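# Remove elastic band from tea caddies, lay it flat

## Task

Using the scene frame, where the arms are mounted on the tabletop at roughly arm1 (x=+0.32, y=+0.46, z=+0.72, facing -125°), arm2 (x=-0.32, y=+0.46, z=+0.72, facing -55°), arm3 (x=-0.32, y=-0.46, z=+0.72, facing +55°) and arm4 (x=+0.32, y=-0.46, z=+0.72, facing +125°), with headings measured counter-clockwise from +x: get the elastic band off the tea caddies and leave it lying flat on the table, far enough from the caddies and with no part of it crossing another part. Every caddy must still be upright and close to its original spot. Finish with all grippers open and the arms moved away. The result only counts if it stays that way without any robot holding it.

## Robot and tools

Setup. Four identical i2rt Big YAM arms (arm1, arm2, arm3, arm4) are fixed to the tabletop at the positions and headings given in the task. Each arm has six revolute joints, a two-finger gripper and a camera on its wrist. Two more cameras, cam_high and cam_low, are fixed in the room. A fully stretched arm reaches about 1.0 m from its joint-1 axis. With joints 1 and 6 at 0 and the hand level and pointing forward, the wrist camera sits above the hand and looks toward the fingertips.

Frames. Everything is in one scene frame with its origin on the floor and +z pointing up. The table top is near z=+0.72. Headings are in degrees counter-clockwise from +x. The hand point is midway between the fingertips. The hand's z axis runs along the fingers, and the fingers open and close along its y axis. You never command poses directly; you only command joints.

execute_actions. Arguments: actions (a list holding one action or none) and cameras (optional). An action is an object whose keys are arm names. Each arm key holds {"joints": {...}}, and this is a separate object for each arm. Joint values are absolute targets, not offsets from the current position. Angles are in radians and the gripper is in metres. The joint names and their ranges are:
- joint1_rad -2.879 to 2.879, tolerance ±0.045: turns the whole arm about its foot. Positive is counter-clockwise seen from above, and 0 points the arm along its foot's heading.
- joint2_rad 0 to 3.141, ±0.14: shoulder. At 0 the upper arm lies roughly level, pointing backward; increasing it raises the arm and then swings it forward.
- joint3_rad 0 to 3.019, ±0.09: elbow. At 0 it is fully folded; increasing it opens the elbow.
- joint4_rad -1.692 to 1.57, ±0.055: wrist pitch. Positive tilts the fingers up.
- joint5_rad -1.57 to 1.57, ±0.03: wrist yaw. Positive swings the hand to the arm's right.
- joint6_rad -2.094 to 2.094, ±0.035: hand roll. Positive is clockwise when viewed from behind the hand.
- gripper_m 0 to 0.093, ±0.003: the gap between the fingertips. Each finger pad can squeeze with roughly 50 to 62 N, and some grippers are weaker.

All motions in an action start together and may finish at different times. Each action lasts at most 15 s. Joints move at different speeds, so the hand can sweep a wide, curved path between two postures. A joint or arm you leave out keeps its previous target and may still be pushing toward it. An unknown key or an out-of-range number rejects the whole call, and nothing moves. cameras is a list drawn from arm1_cam_wrist, arm2_cam_wrist, arm3_cam_wrist, arm4_cam_wrist, cam_high, cam_low or all. If you omit it, pass null or pass ["all"], you get every camera; [] gives none. An empty actions list only reports the state and images.

wait: seconds, from 0 to 10. It commands nothing new and returns the same state and images as an empty action.

zoom_image: camera (one of the six names) and region [x0, y0, x1, y1] in pixels, with (0,0) at the top-left corner. The region can be at most 504 by 504. Only cameras whose full images appeared in the latest result can be zoomed.

finished_scene: scene, the integer number of the scene you are ending. It is final, and it checks the goal after the robots have held your last command.

Reading results. Each result gives every robot's state and then the images, in the order named by the pictures line. joint_positions reports the current joint angles. Joint torques follow the same joint order, without the gripper. They are raw drive outputs: nonzero even in free air, with per-arm offsets and scale, and noisy, and friction can hide or fake a load. joint_status tells you how each commanded motion ended:
- off_target: the joint stopped short of its target and may still be pushing.
- contact_stop: the joint gave up its target and now holds where it stopped.
- time_out: the joint did not arrive in time. It may keep its target, or a limited one near where it stands, and go on pushing; on_its_own will list it.
- not_followed: a safety check refused that arm's joint targets. The overall line reads "joint command not followed", usually with a cause: line. The gripper part of the action still runs. The refused targets may be retried on later actions.
- limit_stop_at_motor_heat: the arm stopped because a motor overheated; send the target again.
The on_its_own section covers things you did not command in this call, and "held at" there means the target being held, not the actual position. To relieve a joint that is pushing, command it to its reported position. Very small changes to a target may not move a joint at all.

Cautions. The arms do not stop on contact; they keep pushing, and they can push hard. Sustained pushing or holding a load heats the motors. A MOTOR HOT line appears at 85 °C. At 100 °C an OVER-TEMPERATURE FAULT drops that arm until it has cooled. A hard squeeze between two robots fails the task and ends the run, and a hard collision may do the same. The anti-collision check can act too late and ignores fingers, gripper housings and wrist cameras, so plan paths yourself. Contact through a held object does not count as robots touching. The robots do not wait for one another. Knocking anything out of the work area fails the task. Drops, slips, slams and hard pushes lower the result, so move carefully near the caddies. The simulation keeps running while you compose a reply, and during that time the robots hold their last command.

Each tool is called as name(argument=value, ...), one argument or row to a line, values as JSON.

## Session

execute_actions(
  actions=[],
)

Scene clock: 0.00 s.
Joint torques (N m, as the arm reports them, + toward a larger angle): no reading
Motor temperatures (°C, as the motors report them): arm1=[23 24 25 23 23 23] | arm2=[21 23 25 25 22 25] | arm3=[22 23 24 25 24 22] | arm4=[23 23 24 24 21 25]
arm1.joint_positions: joint1_rad=-0.004 joint2_rad=+0.433 joint3_rad=+1.471 joint4_rad=-1.541 joint5_rad=-0.011 joint6_rad=-0.002 gripper_m=+0.095
arm1.joint_status: not commanded
arm1.hand: x=+0.2580 y=+0.3609 z=+1.2994 quat_wxyz=(-0.249, -0.753, -0.418, +0.443) (m; scene frame)
arm2.joint_positions: joint1_rad=+0.017 joint2_rad=+0.451 joint3_rad=+1.478 joint4_rad=-1.537 joint5_rad=-0.012 joint6_rad=-0.013 gripper_m=+0.094
arm2.joint_status: not commanded
arm2.hand: x=-0.2479 y=+0.3675 z=+1.3127 quat_wxyz=(-0.460, -0.368, -0.777, +0.220) (m; scene frame)
arm3.joint_positions: joint1_rad=+0.006 joint2_rad=+0.426 joint3_rad=+1.469 joint4_rad=-1.520 joint5_rad=+0.003 joint6_rad=+0.004 gripper_m=+0.094
arm3.joint_status: not commanded
arm3.hand: x=-0.2502 y=-0.3676 z=+1.3352 quat_wxyz=(-0.464, +0.383, -0.763, -0.235) (m; scene frame)
arm4.joint_positions: joint1_rad=+0.016 joint2_rad=+0.447 joint3_rad=+1.467 joint4_rad=-1.545 joint5_rad=+0.011 joint6_rad=+0.000 gripper_m=+0.095
arm4.joint_status: not commanded
arm4.hand: x=+0.2539 y=-0.3636 z=+1.3268 quat_wxyz=(-0.237, +0.766, -0.400, -0.444) (m; scene frame)
pictures: arm1_cam_wrist, arm2_cam_wrist, arm3_cam_wrist, arm4_cam_wrist, cam_high, cam_low
Images, in order (width x height): arm1_cam_wrist 672x504, arm2_cam_wrist 672x504, arm3_cam_wrist 672x504, arm4_cam_wrist 672x504, cam_high 672x504, cam_low 672x504.

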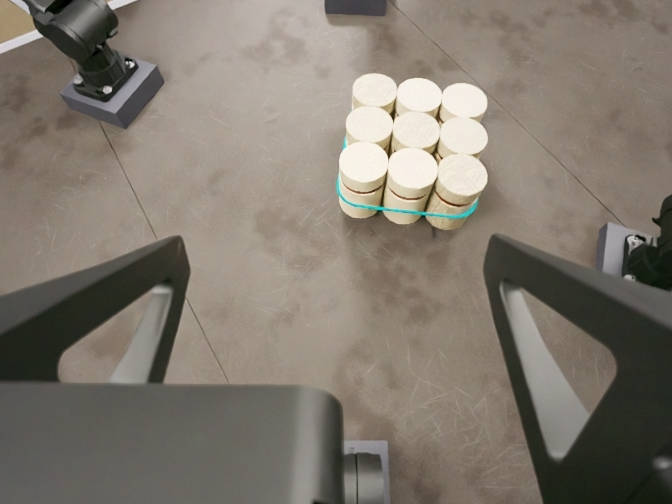

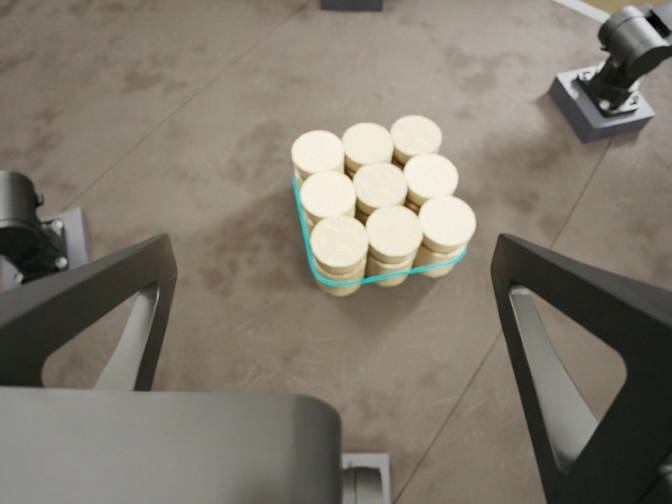

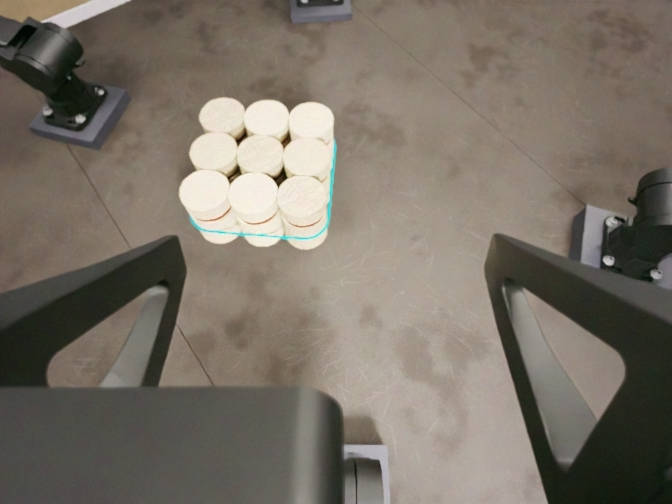

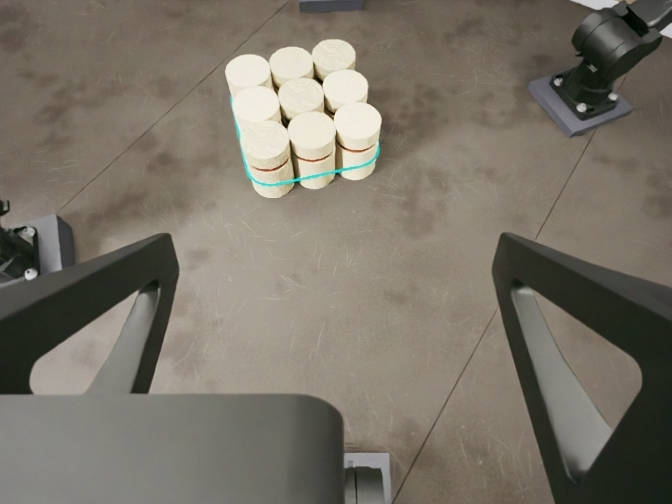

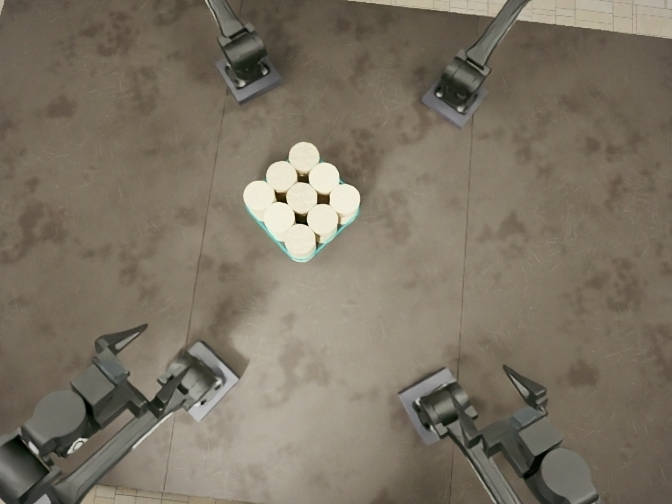

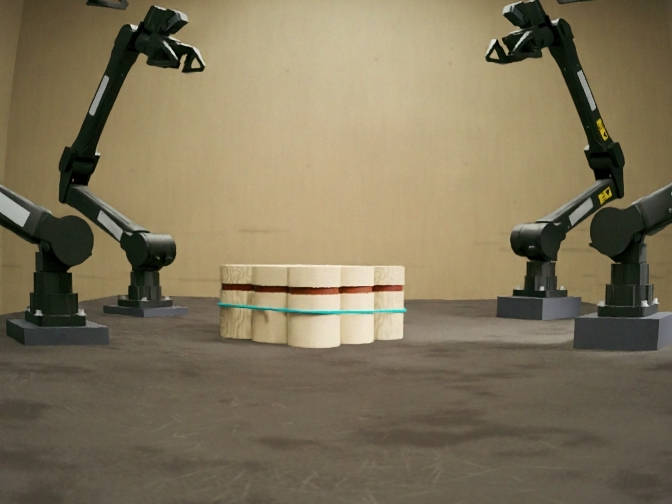

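execute_actions(
  actions=[
    {"arm1":{"joints":{"joint4_rad":-0.6}},"arm2":{"joints":{"joint3_rad":0.8}},"arm3":{"joints":{"joint2_rad":1.1}},"arm4":{"joints":{"joint2_rad":1.3,"joint3_rad":1.1,"joint4_rad":-1.0}}},
  ],
  cameras=["cam_high","arm4_cam_wrist","arm3_cam_wrist"],
)

Scene clock: 35.03 s.
Joint torques (N m, as the arm reports them, + toward a larger angle): arm1=[0.97 6.51 6.25 2.27 0.11 0.04] | arm2=[-0.9   3.59  7.42  0.99 -0.06 -0.04] | arm3=[ 0.85 -7.9  10.94  0.89  0.08  0.18] | arm4=[  1.03 -11.57  11.64   1.53   0.06   0.1 ]
Motor temperatures (°C, as the motors report them): arm1=[23 25 27 23 23 23] | arm2=[21 23 27 25 22 25] | arm3=[22 23 26 25 24 22] | arm4=[23 24 27 24 21 25]
arm1.joint_positions: joint1_rad=-0.004 joint2_rad=+0.433 joint3_rad=+1.471 joint4_rad=-0.623 joint5_rad=-0.011 joint6_rad=-0.002 gripper_m=+0.095
arm1.joint_status: all done
arm1.hand: x=+0.2523 y=+0.3525 z=+1.5171 quat_wxyz=(-0.406, -0.477, -0.268, +0.732) (m; scene frame)
arm2.joint_positions: joint1_rad=+0.017 joint2_rad=+0.454 joint3_rad=+0.797 joint4_rad=-1.537 joint5_rad=-0.012 joint6_rad=-0.013 gripper_m=+0.094
arm2.joint_status: all done
arm2.hand: x=-0.2213 y=+0.3356 z=+1.0070 quat_wxyz=(-0.175, -0.422, -0.886, +0.078) (m; scene frame)
arm3.joint_positions: joint1_rad=+0.006 joint2_rad=+1.117 joint3_rad=+1.469 joint4_rad=-1.520 joint5_rad=+0.003 joint6_rad=+0.004 gripper_m=+0.094
arm3.joint_status: all done
arm3.hand: x=-0.0987 y=-0.1614 z=+1.1757 quat_wxyz=(-0.179, +0.440, -0.875, -0.090) (m; scene frame)
arm4.joint_positions: joint1_rad=+0.016 joint2_rad=+1.304 joint3_rad=+1.082 joint4_rad=-1.012 joint5_rad=+0.011 joint6_rad=+0.000 gripper_m=+0.095
arm4.joint_status: all done
arm4.hand: x=+0.0691 y=-0.0994 z=+0.9703 quat_wxyz=(-0.085, +0.874, -0.455, -0.150) (m; scene frame)
pictures: arm3_cam_wrist, arm4_cam_wrist, cam_high
Images, in order (width x height): arm3_cam_wrist 672x504, arm4_cam_wrist 672x504, cam_high 672x504.

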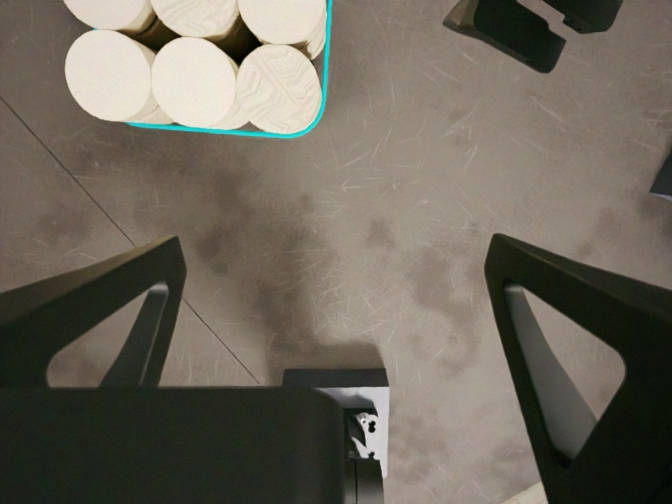

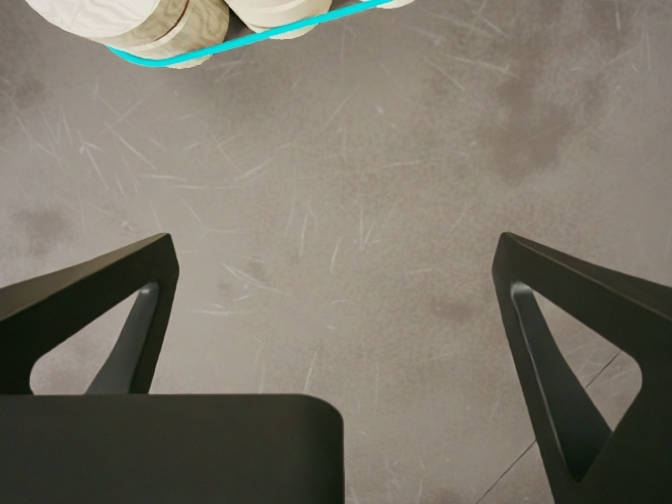

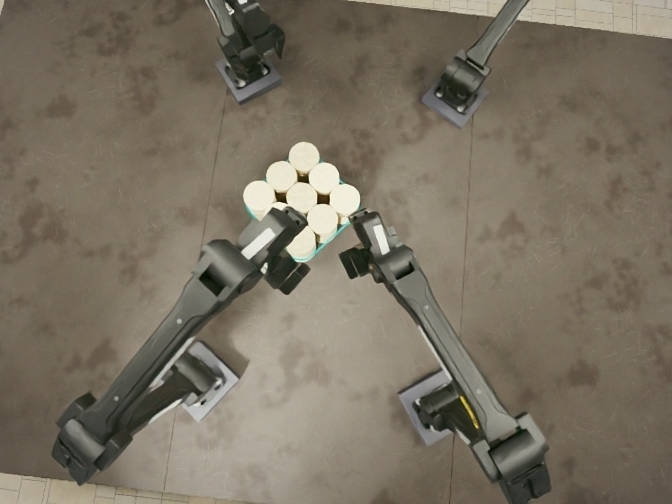

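execute_actions(
  actions=[
    {"arm1":{"joints":{"joint1_rad":-0.215,"joint2_rad":1.05,"joint3_rad":0.79,"joint4_rad":-0.8}},"arm2":{"joints":{"joint1_rad":-0.044,"joint2_rad":0.55,"joint3_rad":0.503,"joint4_rad":-0.99}},"arm3":{"joints":{"joint1_rad":0.422,"joint2_rad":1.3,"joint3_rad":1.035,"joint4_rad":-0.79}},"arm4":{"joints":{"joint1_rad":0.059,"joint2_rad":1.45,"joint3_rad":1.224,"joint4_rad":-0.82}}},
  ],
  cameras=[],
)

execute_actions(
  actions=[
    {"arm1":{"joints":{"joint2_rad":1.24}},"arm2":{"joints":{"joint2_rad":0.76}},"arm3":{"joints":{"joint2_rad":1.497}},"arm4":{"joints":{"joint2_rad":1.655}}},
  ],
)

Scene clock: 103.93 s.
Joint torques (N m, as the arm reports them, + toward a larger angle): arm1=[ 0.13 -3.78  9.06  1.24  0.11  0.04] | arm2=[-1.8   1.09  8.32  1.81 -0.05 -0.03] | arm3=[  0.61 -11.37   9.89   1.33   0.08   0.18] | arm4=[  1.25 -15.42  14.06   1.74   0.06   0.1 ]
Motor temperatures (°C, as the motors report them): arm1=[23 25 28 23 23 23] | arm2=[21 23 29 25 22 25] | arm3=[22 23 28 25 24 22] | arm4=[23 24 30 24 21 25]
arm1.joint_positions: joint1_rad=-0.205 joint2_rad=+1.042 joint3_rad=+0.780 joint4_rad=-0.798 joint5_rad=-0.011 joint6_rad=-0.002 gripper_m=+0.095
arm1.joint_status: all done
arm1.hand: x=+0.0584 y=+0.1859 z=+0.9157 quat_wxyz=(-0.104, -0.889, -0.381, +0.229) (m; scene frame)
arm2.joint_positions: joint1_rad=-0.032 joint2_rad=+0.558 joint3_rad=+0.498 joint4_rad=-1.011 joint5_rad=-0.012 joint6_rad=-0.013 gripper_m=+0.094
arm2.joint_status: all done
arm2.hand: x=-0.1835 y=+0.2698 z=+0.9001 quat_wxyz=(-0.227, -0.437, -0.864, +0.110) (m; scene frame)
arm3.joint_positions: joint1_rad=+0.425 joint2_rad=+1.322 joint3_rad=+1.030 joint4_rad=-0.806 joint5_rad=+0.003 joint6_rad=+0.004 gripper_m=+0.094
arm3.joint_status: all done
arm3.hand: x=-0.2179 y=+0.0007 z=+0.9546 quat_wxyz=(-0.183, +0.608, -0.759, -0.146) (m; scene frame)
arm4.joint_positions: joint1_rad=+0.056 joint2_rad=+1.462 joint3_rad=+1.180 joint4_rad=-0.833 joint5_rad=+0.011 joint6_rad=+0.000 gripper_m=+0.095
arm4.joint_status: all done
arm4.hand: x=+0.0051 y=-0.0443 z=+0.9608 quat_wxyz=(-0.108, +0.872, -0.432, -0.204) (m; scene frame)
pictures: none
No camera images: the call's "cameras" was empty. Leave "cameras" out to get every camera's image.

Scene clock: 105.20 s.
Joint torques (N m, as the arm reports them, + toward a larger angle): arm1=[ 0.23 -6.4   8.16  0.9   0.11  0.04] | arm2=[-1.75 -0.61  7.77  1.45 -0.04 -0.03] | arm3=[  0.7  -11.18   9.04   0.93   0.08   0.18] | arm4=[  1.26 -17.97  12.32   1.21   0.06   0.1 ]
Motor temperatures (°C, as the motors report them): arm1=[23 25 28 23 23 23] | arm2=[21 23 29 25 22 25] | arm3=[22 23 28 25 24 22] | arm4=[23 24 30 24 21 25]
arm1.joint_positions: joint1_rad=-0.205 joint2_rad=+1.245 joint3_rad=+0.780 joint4_rad=-0.798 joint5_rad=-0.011 joint6_rad=-0.002 gripper_m=+0.095
arm1.joint_status: all done
arm1.hand: x=+0.0570 y=+0.1843 z=+0.8430 quat_wxyz=(-0.065, -0.908, -0.389, +0.138) (m; scene frame)
arm2.joint_positions: joint1_rad=-0.032 joint2_rad=+0.764 joint3_rad=+0.498 joint4_rad=-1.009 joint5_rad=-0.012 joint6_rad=-0.013 gripper_m=+0.094
arm2.joint_status: all done
arm2.hand: x=-0.1831 y=+0.2696 z=+0.8561 quat_wxyz=(-0.138, -0.447, -0.882, +0.064) (m; scene frame)
arm3.joint_positions: joint1_rad=+0.425 joint2_rad=+1.505 joint3_rad=+1.030 joint4_rad=-0.802 joint5_rad=+0.003 joint6_rad=+0.004 gripper_m=+0.094
arm3.joint_status: all done
arm3.hand: x=-0.2171 y=+0.0042 z=+0.8720 quat_wxyz=(-0.115, +0.618, -0.772, -0.091) (m; scene frame)
arm4.joint_positions: joint1_rad=+0.056 joint2_rad=+1.668 joint3_rad=+1.188 joint4_rad=-0.828 joint5_rad=+0.011 joint6_rad=+0.000 gripper_m=+0.095
arm4.joint_status: all done
arm4.hand: x=+0.0014 y=-0.0392 z=+0.8605 quat_wxyz=(-0.066, +0.888, -0.440, -0.119) (m; scene frame)
pictures: arm1_cam_wrist, arm2_cam_wrist, arm3_cam_wrist, arm4_cam_wrist, cam_high, cam_low
Images, in order (width x height): arm1_cam_wrist 672x504, arm2_cam_wrist 672x504, arm3_cam_wrist 672x504, arm4_cam_wrist 672x504, cam_high 672x504, cam_low 672x504.

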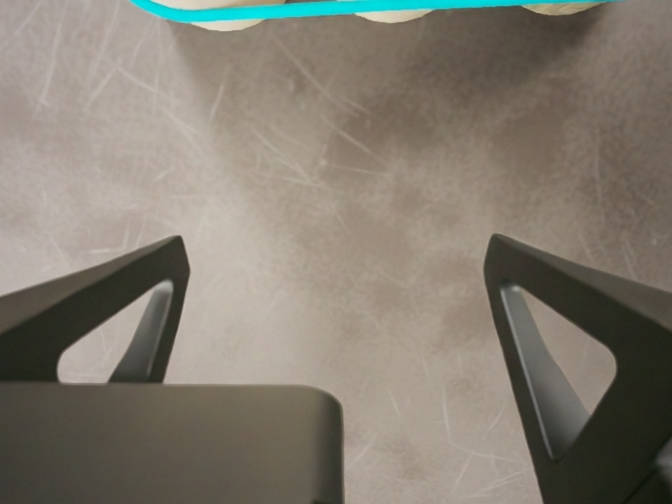

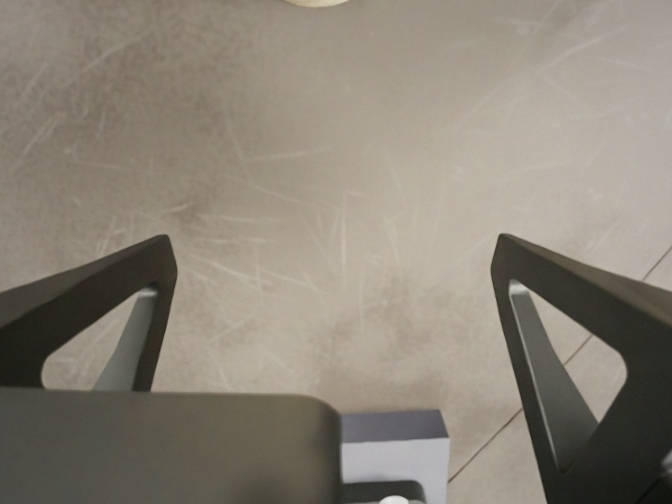

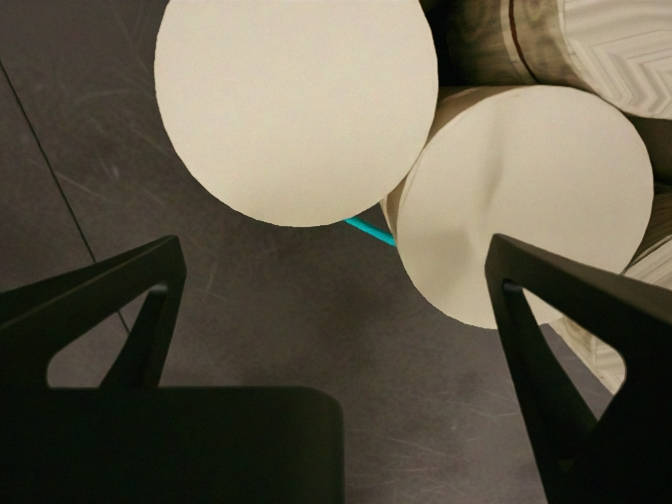

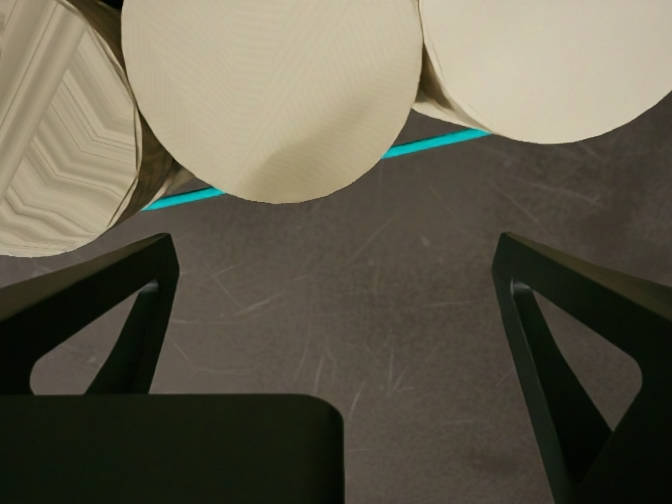

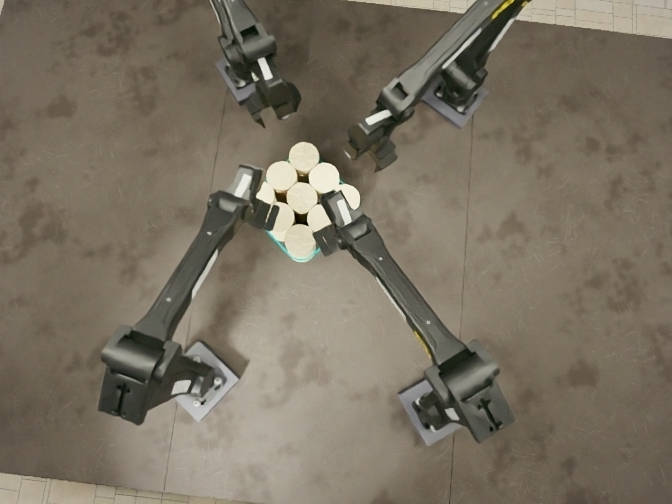

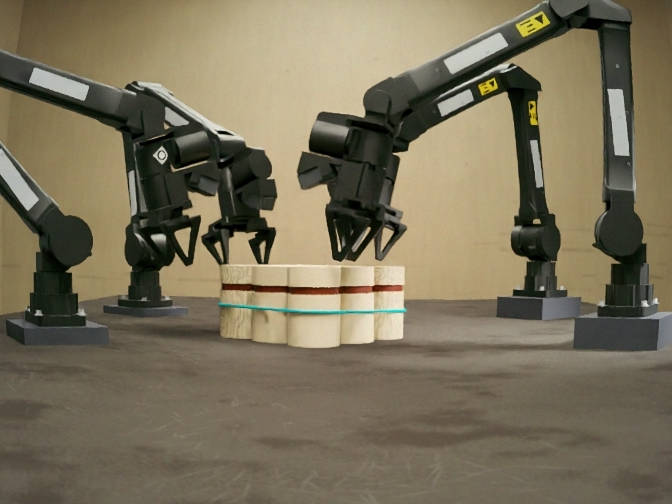

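execute_actions(
  actions=[
    {"arm1":{"joints":{"joint2_rad":1.1,"joint6_rad":-1.6,"gripper_m":0.03}},"arm2":{"joints":{"joint2_rad":0.7,"joint6_rad":-1.97,"gripper_m":0.03}},"arm3":{"joints":{"joint2_rad":1.2,"joint6_rad":-1.07,"gripper_m":0.03}},"arm4":{"joints":{"joint2_rad":1.4,"joint6_rad":-1.69,"gripper_m":0.03}}},
  ],
  cameras=[],
)

execute_actions(
  actions=[
    {"arm1":{"joints":{"joint1_rad":-0.19,"joint2_rad":1.25,"joint3_rad":0.768,"joint4_rad":-0.452}},"arm2":{"joints":{"joint1_rad":-0.205,"joint2_rad":0.8,"joint3_rad":0.428,"joint4_rad":-0.494}},"arm3":{"joints":{"joint1_rad":0.44,"joint2_rad":1.31,"joint3_rad":0.735,"joint4_rad":-0.356}},"arm4":{"joints":{"joint1_rad":0.136,"joint2_rad":1.52,"joint3_rad":0.951,"joint4_rad":-0.384}}},
  ],
)

Scene clock: 161.30 s.
Joint torques (N m, as the arm reports them, + toward a larger angle): arm1=[ 0.21 -3.68  8.88  1.08  0.02 -0.07] | arm2=[-1.53  0.79  7.89  1.37 -0.09 -0.21] | arm3=[ 0.53 -6.64 10.41  1.34  0.02  0.09] | arm4=[  1.3  -13.24  13.12   1.6   -0.04   0.03]
Motor temperatures (°C, as the motors report them): arm1=[23 25 31 23 23 23] | arm2=[21 23 30 25 22 25] | arm3=[22 24 28 25 24 22] | arm4=[23 25 32 24 21 25]
arm1.joint_positions: joint1_rad=-0.205 joint2_rad=+1.088 joint3_rad=+0.780 joint4_rad=-0.798 joint5_rad=-0.011 joint6_rad=-1.586 gripper_m=+0.030
arm1.joint_status: all done
arm1.hand: x=+0.0572 y=+0.1846 z=+0.8993 quat_wxyz=(+0.082, -0.355, -0.906, +0.214) (m; scene frame)
arm2.joint_positions: joint1_rad=-0.032 joint2_rad=+0.700 joint3_rad=+0.498 joint4_rad=-1.009 joint5_rad=-0.012 joint6_rad=-1.955 gripper_m=+0.030
arm2.joint_status: all done
arm2.hand: x=-0.1826 y=+0.2687 z=+0.8699 quat_wxyz=(-0.029, +0.473, -0.862, +0.181) (m; scene frame)
arm3.joint_positions: joint1_rad=+0.425 joint2_rad=+1.182 joint3_rad=+1.030 joint4_rad=-0.802 joint5_rad=+0.003 joint6_rad=-1.056 gripper_m=+0.030
arm3.joint_status: all done
arm3.hand: x=-0.2202 y=-0.0102 z=+1.0176 quat_wxyz=(-0.301, +0.890, -0.341, -0.044) (m; scene frame)
arm4.joint_positions: joint1_rad=+0.056 joint2_rad=+1.402 joint3_rad=+1.192 joint4_rad=-0.828 joint5_rad=+0.011 joint6_rad=-1.677 gripper_m=+0.030
arm4.joint_status: all done
arm4.hand: x=+0.0052 y=-0.0446 z=+0.9970 quat_wxyz=(-0.260, +0.896, +0.355, -0.066) (m; scene frame)
pictures: none
No camera images: the call's "cameras" was empty. Leave "cameras" out to get every camera's image.

Scene clock: 162.50 s.
Joint torques (N m, as the arm reports them, + toward a larger angle): arm1=[ 2.04 -6.74  7.68  1.97  0.02 -0.05] | arm2=[-1.38 -1.42  8.12  1.97 -0.09 -0.11] | arm3=[ 2.24 -8.65  9.26  1.52  0.01  0.1 ] | arm4=[  0.69 -14.65  10.77   1.85  -0.04   0.05]
Motor temperatures (°C, as the motors report them): arm1=[23 25 31 23 23 23] | arm2=[21 23 30 25 22 25] | arm3=[22 24 28 25 24 22] | arm4=[23 25 32 24 21 25]
arm1.joint_positions: joint1_rad=-0.204 joint2_rad=+1.255 joint3_rad=+0.770 joint4_rad=-0.473 joint5_rad=-0.011 joint6_rad=-1.586 gripper_m=+0.030
arm1.joint_status: all done
arm1.hand: x=+0.0106 y=+0.1356 z=+0.8697 quat_wxyz=(+0.109, -0.347, -0.888, +0.280) (m; scene frame)
arm2.joint_positions: joint1_rad=-0.196 joint2_rad=+0.805 joint3_rad=+0.418 joint4_rad=-0.516 joint5_rad=-0.012 joint6_rad=-1.956 gripper_m=+0.030
arm2.joint_status: all done
arm2.hand: x=-0.1816 y=+0.1789 z=+0.8641 quat_wxyz=(-0.020, +0.386, -0.861, +0.331) (m; scene frame)
arm3.joint_positions: joint1_rad=+0.425 joint2_rad=+1.316 joint3_rad=+0.725 joint4_rad=-0.374 joint5_rad=+0.003 joint6_rad=-1.057 gripper_m=+0.030
arm3.joint_status: all done
arm3.hand: x=-0.2227 y=-0.0211 z=+0.8688 quat_wxyz=(-0.296, +0.891, -0.341, -0.043) (m; scene frame)
arm4.joint_positions: joint1_rad=+0.140 joint2_rad=+1.529 joint3_rad=+0.930 joint4_rad=-0.397 joint5_rad=+0.011 joint6_rad=-1.678 gripper_m=+0.030
arm4.joint_status: all done
arm4.hand: x=-0.0294 y=-0.0718 z=+0.8630 quat_wxyz=(-0.276, +0.874, +0.391, -0.083) (m; scene frame)
pictures: arm1_cam_wrist, arm2_cam_wrist, arm3_cam_wrist, arm4_cam_wrist, cam_high, cam_low
Images, in order (width x height): arm1_cam_wrist 672x504, arm2_cam_wrist 672x504, arm3_cam_wrist 672x504, arm4_cam_wrist 672x504, cam_high 672x504, cam_low 672x504.

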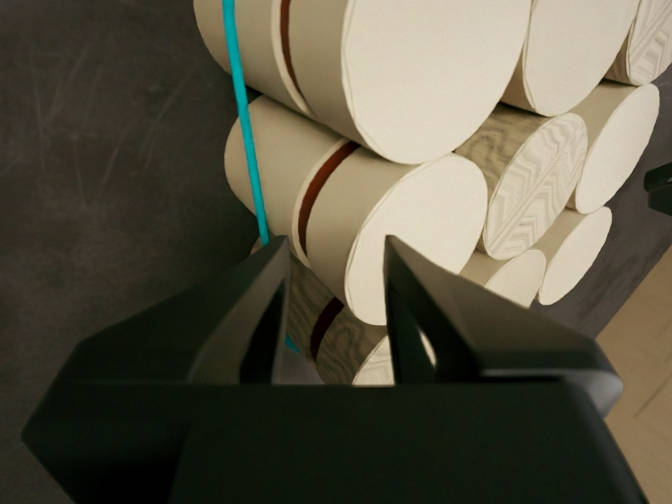

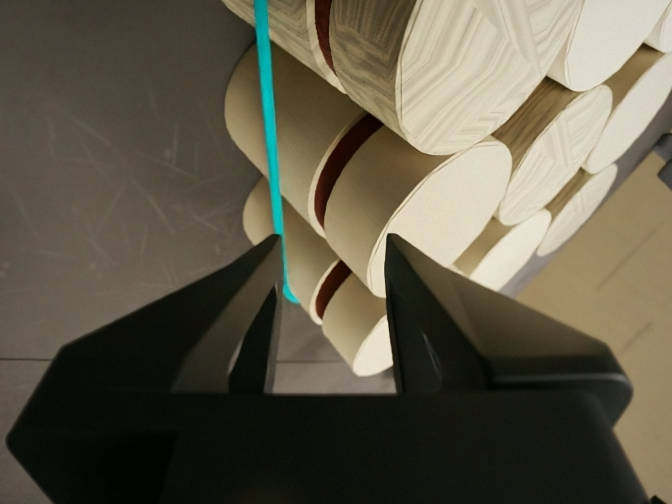

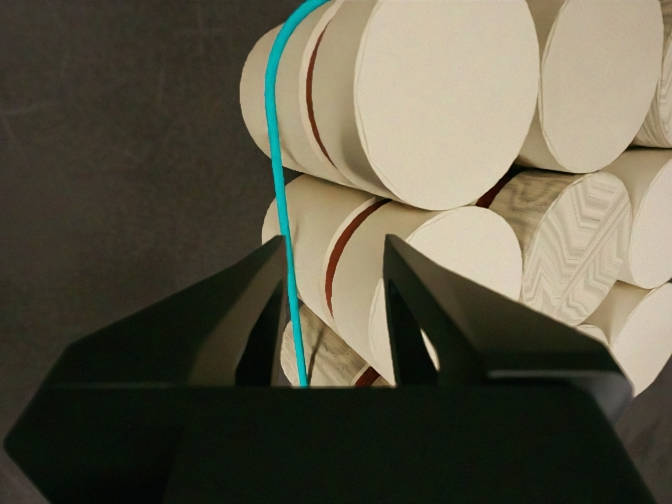

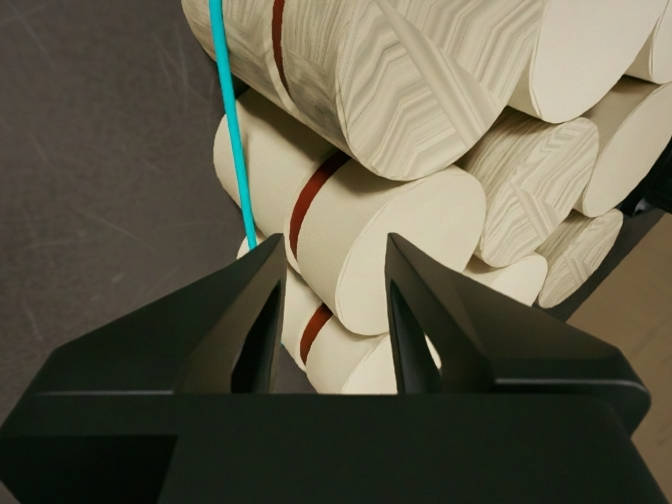

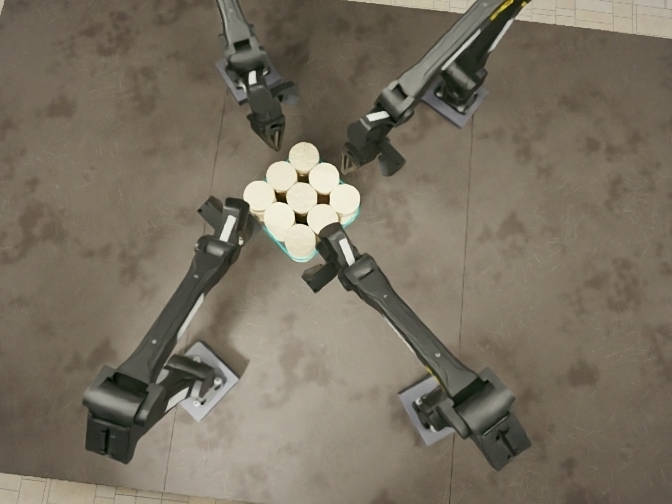

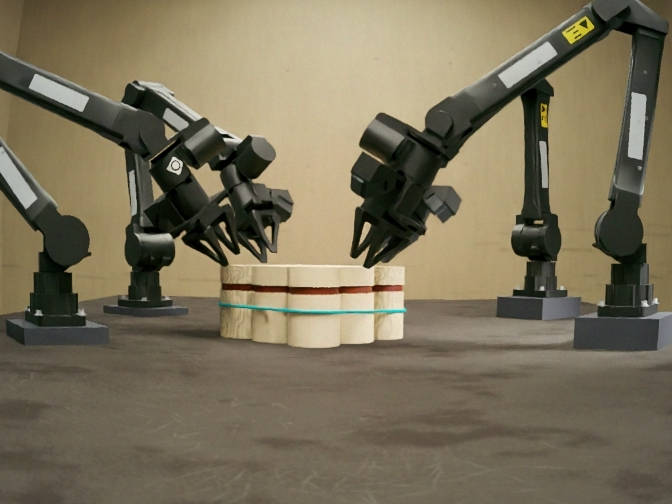

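execute_actions(
  actions=[
    {"arm1":{"joints":{"joint1_rad":-0.175,"joint2_rad":1.36,"joint3_rad":0.724,"joint4_rad":-0.44}},"arm2":{"joints":{"joint1_rad":-0.215,"joint2_rad":0.95,"joint3_rad":0.393,"joint4_rad":-0.52}},"arm3":{"joints":{"joint1_rad":0.455,"joint2_rad":1.424,"joint3_rad":0.69,"joint4_rad":-0.335}},"arm4":{"joints":{"joint1_rad":0.13,"joint2_rad":1.615,"joint3_rad":0.908,"joint4_rad":-0.352}}},
  ],
)

Scene clock: 171.70 s.
Joint torques (N m, as the arm reports them, + toward a larger angle): arm1=[ 1.67 -7.5   6.92  1.63  0.01 -0.05] | arm2=[-2.12 -2.95  6.65  0.83 -0.09 -0.15] | arm3=[ 2.01 -8.58  7.6   1.2   0.01  0.09] | arm4=[  0.22 -15.79   8.36   1.55  -0.04   0.04]
Motor temperatures (°C, as the motors report them): arm1=[23 25 31 23 23 23] | arm2=[21 23 30 25 22 25] | arm3=[22 24 28 25 24 22] | arm4=[23 25 31 24 21 25]
arm1.joint_positions: joint1_rad=-0.186 joint2_rad=+1.365 joint3_rad=+0.724 joint4_rad=-0.456 joint5_rad=-0.011 joint6_rad=-1.587 gripper_m=+0.030
arm1.joint_status: all done
arm1.hand: x=+0.0295 y=+0.1441 z=+0.8052 quat_wxyz=(+0.082, -0.346, -0.909, +0.219) (m; scene frame)
arm2.joint_positions: joint1_rad=-0.198 joint2_rad=+0.953 joint3_rad=+0.391 joint4_rad=-0.516 joint5_rad=-0.012 joint6_rad=-1.956 gripper_m=+0.030
arm2.joint_status: all done
arm2.hand: x=-0.1893 y=+0.1935 z=+0.8089 quat_wxyz=(-0.017, +0.395, -0.885, +0.248) (m; scene frame)
arm3.joint_positions: joint1_rad=+0.442 joint2_rad=+1.420 joint3_rad=+0.687 joint4_rad=-0.348 joint5_rad=+0.003 joint6_rad=-1.057 gripper_m=+0.030
arm3.joint_status: all done
arm3.hand: x=-0.2339 y=-0.0369 z=+0.8119 quat_wxyz=(-0.240, +0.909, -0.338, -0.037) (m; scene frame)
arm4.joint_positions: joint1_rad=+0.140 joint2_rad=+1.627 joint3_rad=+0.901 joint4_rad=-0.363 joint5_rad=+0.011 joint6_rad=-1.678 gripper_m=+0.030
arm4.joint_status: all done
arm4.hand: x=-0.0210 y=-0.0805 z=+0.8065 quat_wxyz=(-0.234, +0.885, +0.396, -0.069) (m; scene frame)
pictures: arm1_cam_wrist, arm2_cam_wrist, arm3_cam_wrist, arm4_cam_wrist, cam_high, cam_low
Images, in order (width x height): arm1_cam_wrist 672x504, arm2_cam_wrist 672x504, arm3_cam_wrist 672x504, arm4_cam_wrist 672x504, cam_high 672x504, cam_low 672x504.

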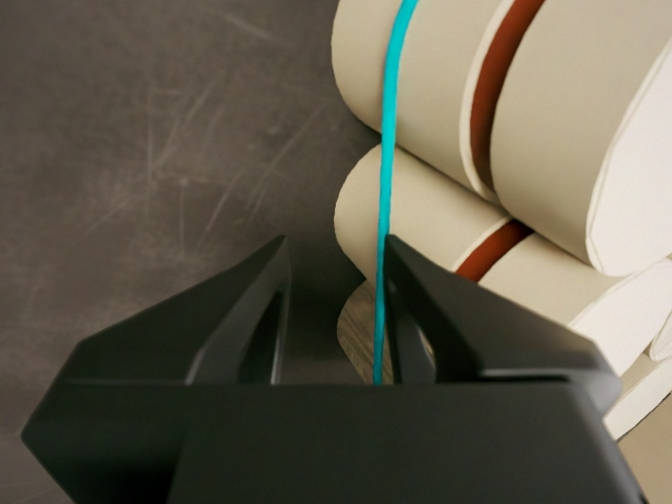

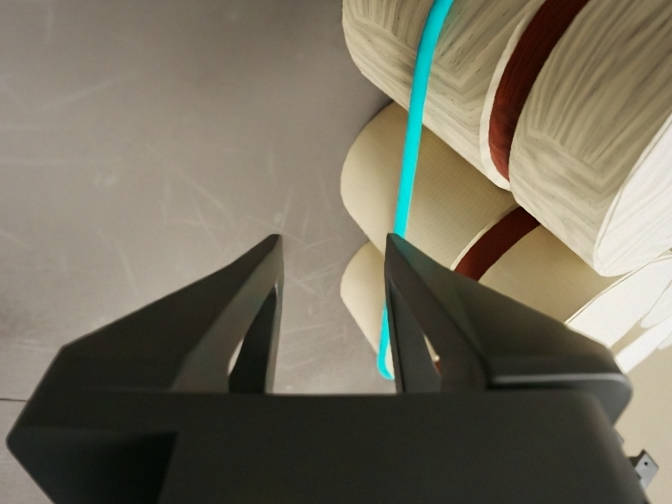

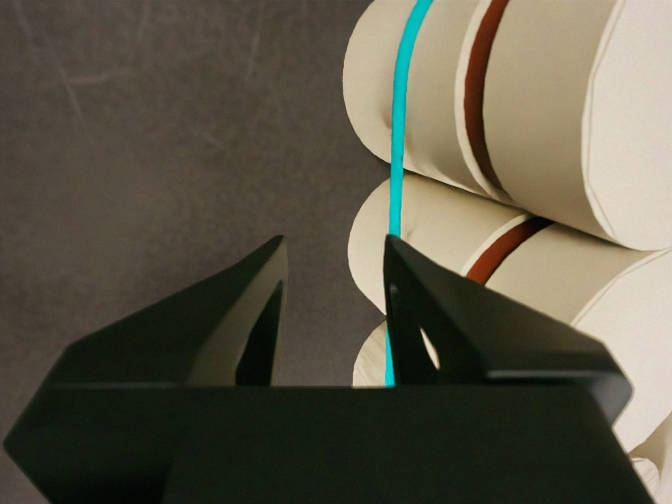

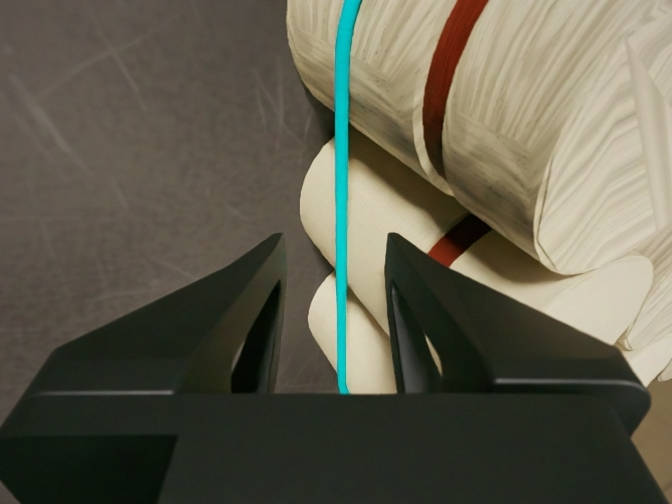

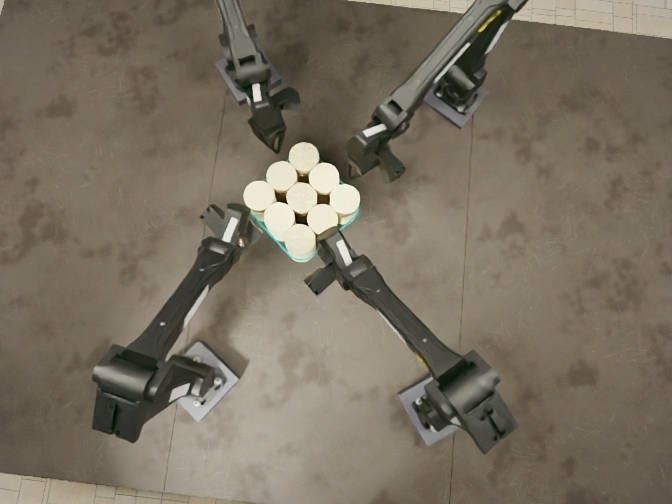

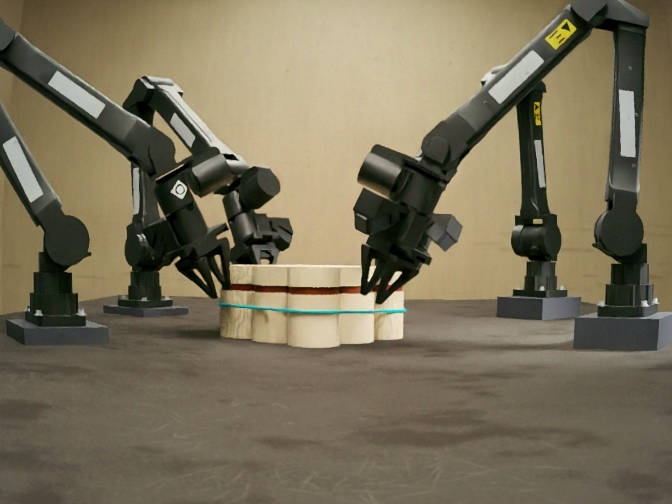

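execute_actions(
  actions=[
    {"arm1":{"joints":{"joint6_rad":0}},"arm2":{"joints":{"joint6_rad":0}},"arm3":{"joints":{"joint6_rad":0}},"arm4":{"joints":{"joint6_rad":0}}},
  ],
  cameras=["arm1_cam_wrist","arm2_cam_wrist","arm3_cam_wrist","arm4_cam_wrist"],
)

Scene clock: 198.53 s.
Joint torques (N m, as the arm reports them, + toward a larger angle): arm1=[ 1.88 -7.42  7.02  1.7   0.12  0.17] | arm2=[-1.94 -1.91  6.91  0.84 -0.04  0.13] | arm3=[ 1.97 -8.5   7.67  1.26  0.08  0.33] | arm4=[  0.28 -15.98   8.6    1.69   0.06   0.19]
Motor temperatures (°C, as the motors report them): arm1=[23 26 30 23 23 23] | arm2=[21 23 30 25 22 25] | arm3=[22 24 28 25 24 22] | arm4=[23 25 30 24 21 25]
arm1.joint_positions: joint1_rad=-0.186 joint2_rad=+1.365 joint3_rad=+0.724 joint4_rad=-0.456 joint5_rad=-0.011 joint6_rad=-0.014 gripper_m=+0.030
arm1.joint_status: all done
arm1.hand: x=+0.0295 y=+0.1441 z=+0.8052 quat_wxyz=(-0.097, -0.888, -0.397, +0.212) (m; scene frame)
arm2.joint_positions: joint1_rad=-0.198 joint2_rad=+0.953 joint3_rad=+0.391 joint4_rad=-0.516 joint5_rad=-0.012 joint6_rad=-0.015 gripper_m=+0.030
arm2.joint_status: all done
arm2.hand: x=-0.1893 y=+0.1935 z=+0.8089 quat_wxyz=(-0.214, -0.507, -0.825, +0.126) (m; scene frame)
arm3.joint_positions: joint1_rad=+0.442 joint2_rad=+1.420 joint3_rad=+0.687 joint4_rad=-0.348 joint5_rad=+0.003 joint6_rad=-0.014 gripper_m=+0.030
arm3.joint_status: all done
arm3.hand: x=-0.2339 y=-0.0369 z=+0.8119 quat_wxyz=(-0.190, +0.620, -0.746, -0.151) (m; scene frame)
arm4.joint_positions: joint1_rad=+0.140 joint2_rad=+1.627 joint3_rad=+0.901 joint4_rad=-0.363 joint5_rad=+0.011 joint6_rad=-0.014 gripper_m=+0.030
arm4.joint_status: all done
arm4.hand: x=-0.0210 y=-0.0805 z=+0.8065 quat_wxyz=(-0.106, +0.889, -0.388, -0.219) (m; scene frame)
pictures: arm1_cam_wrist, arm2_cam_wrist, arm3_cam_wrist, arm4_cam_wrist
Images, in order (width x height): arm1_cam_wrist 672x504, arm2_cam_wrist 672x504, arm3_cam_wrist 672x504, arm4_cam_wrist 672x504.

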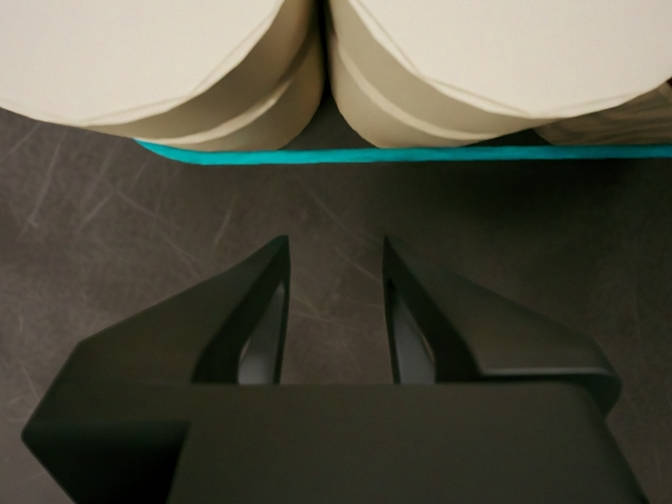

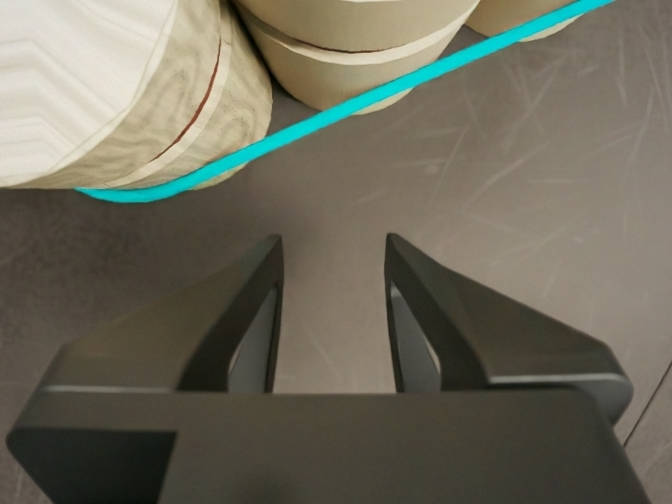

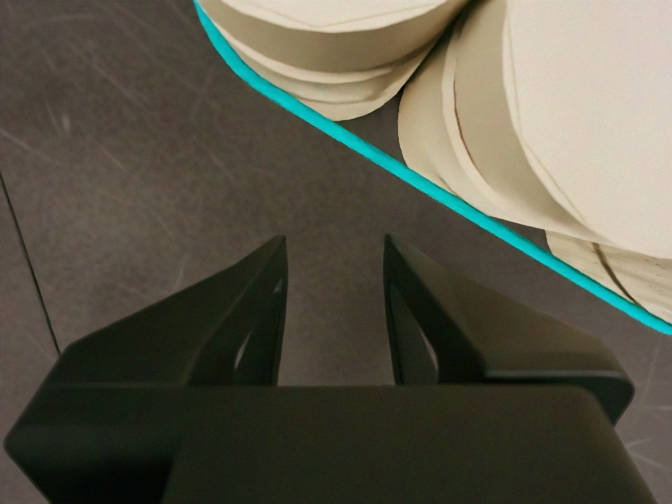

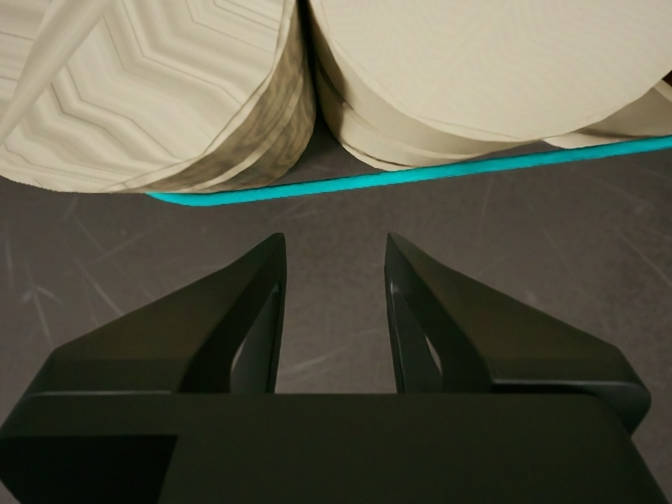

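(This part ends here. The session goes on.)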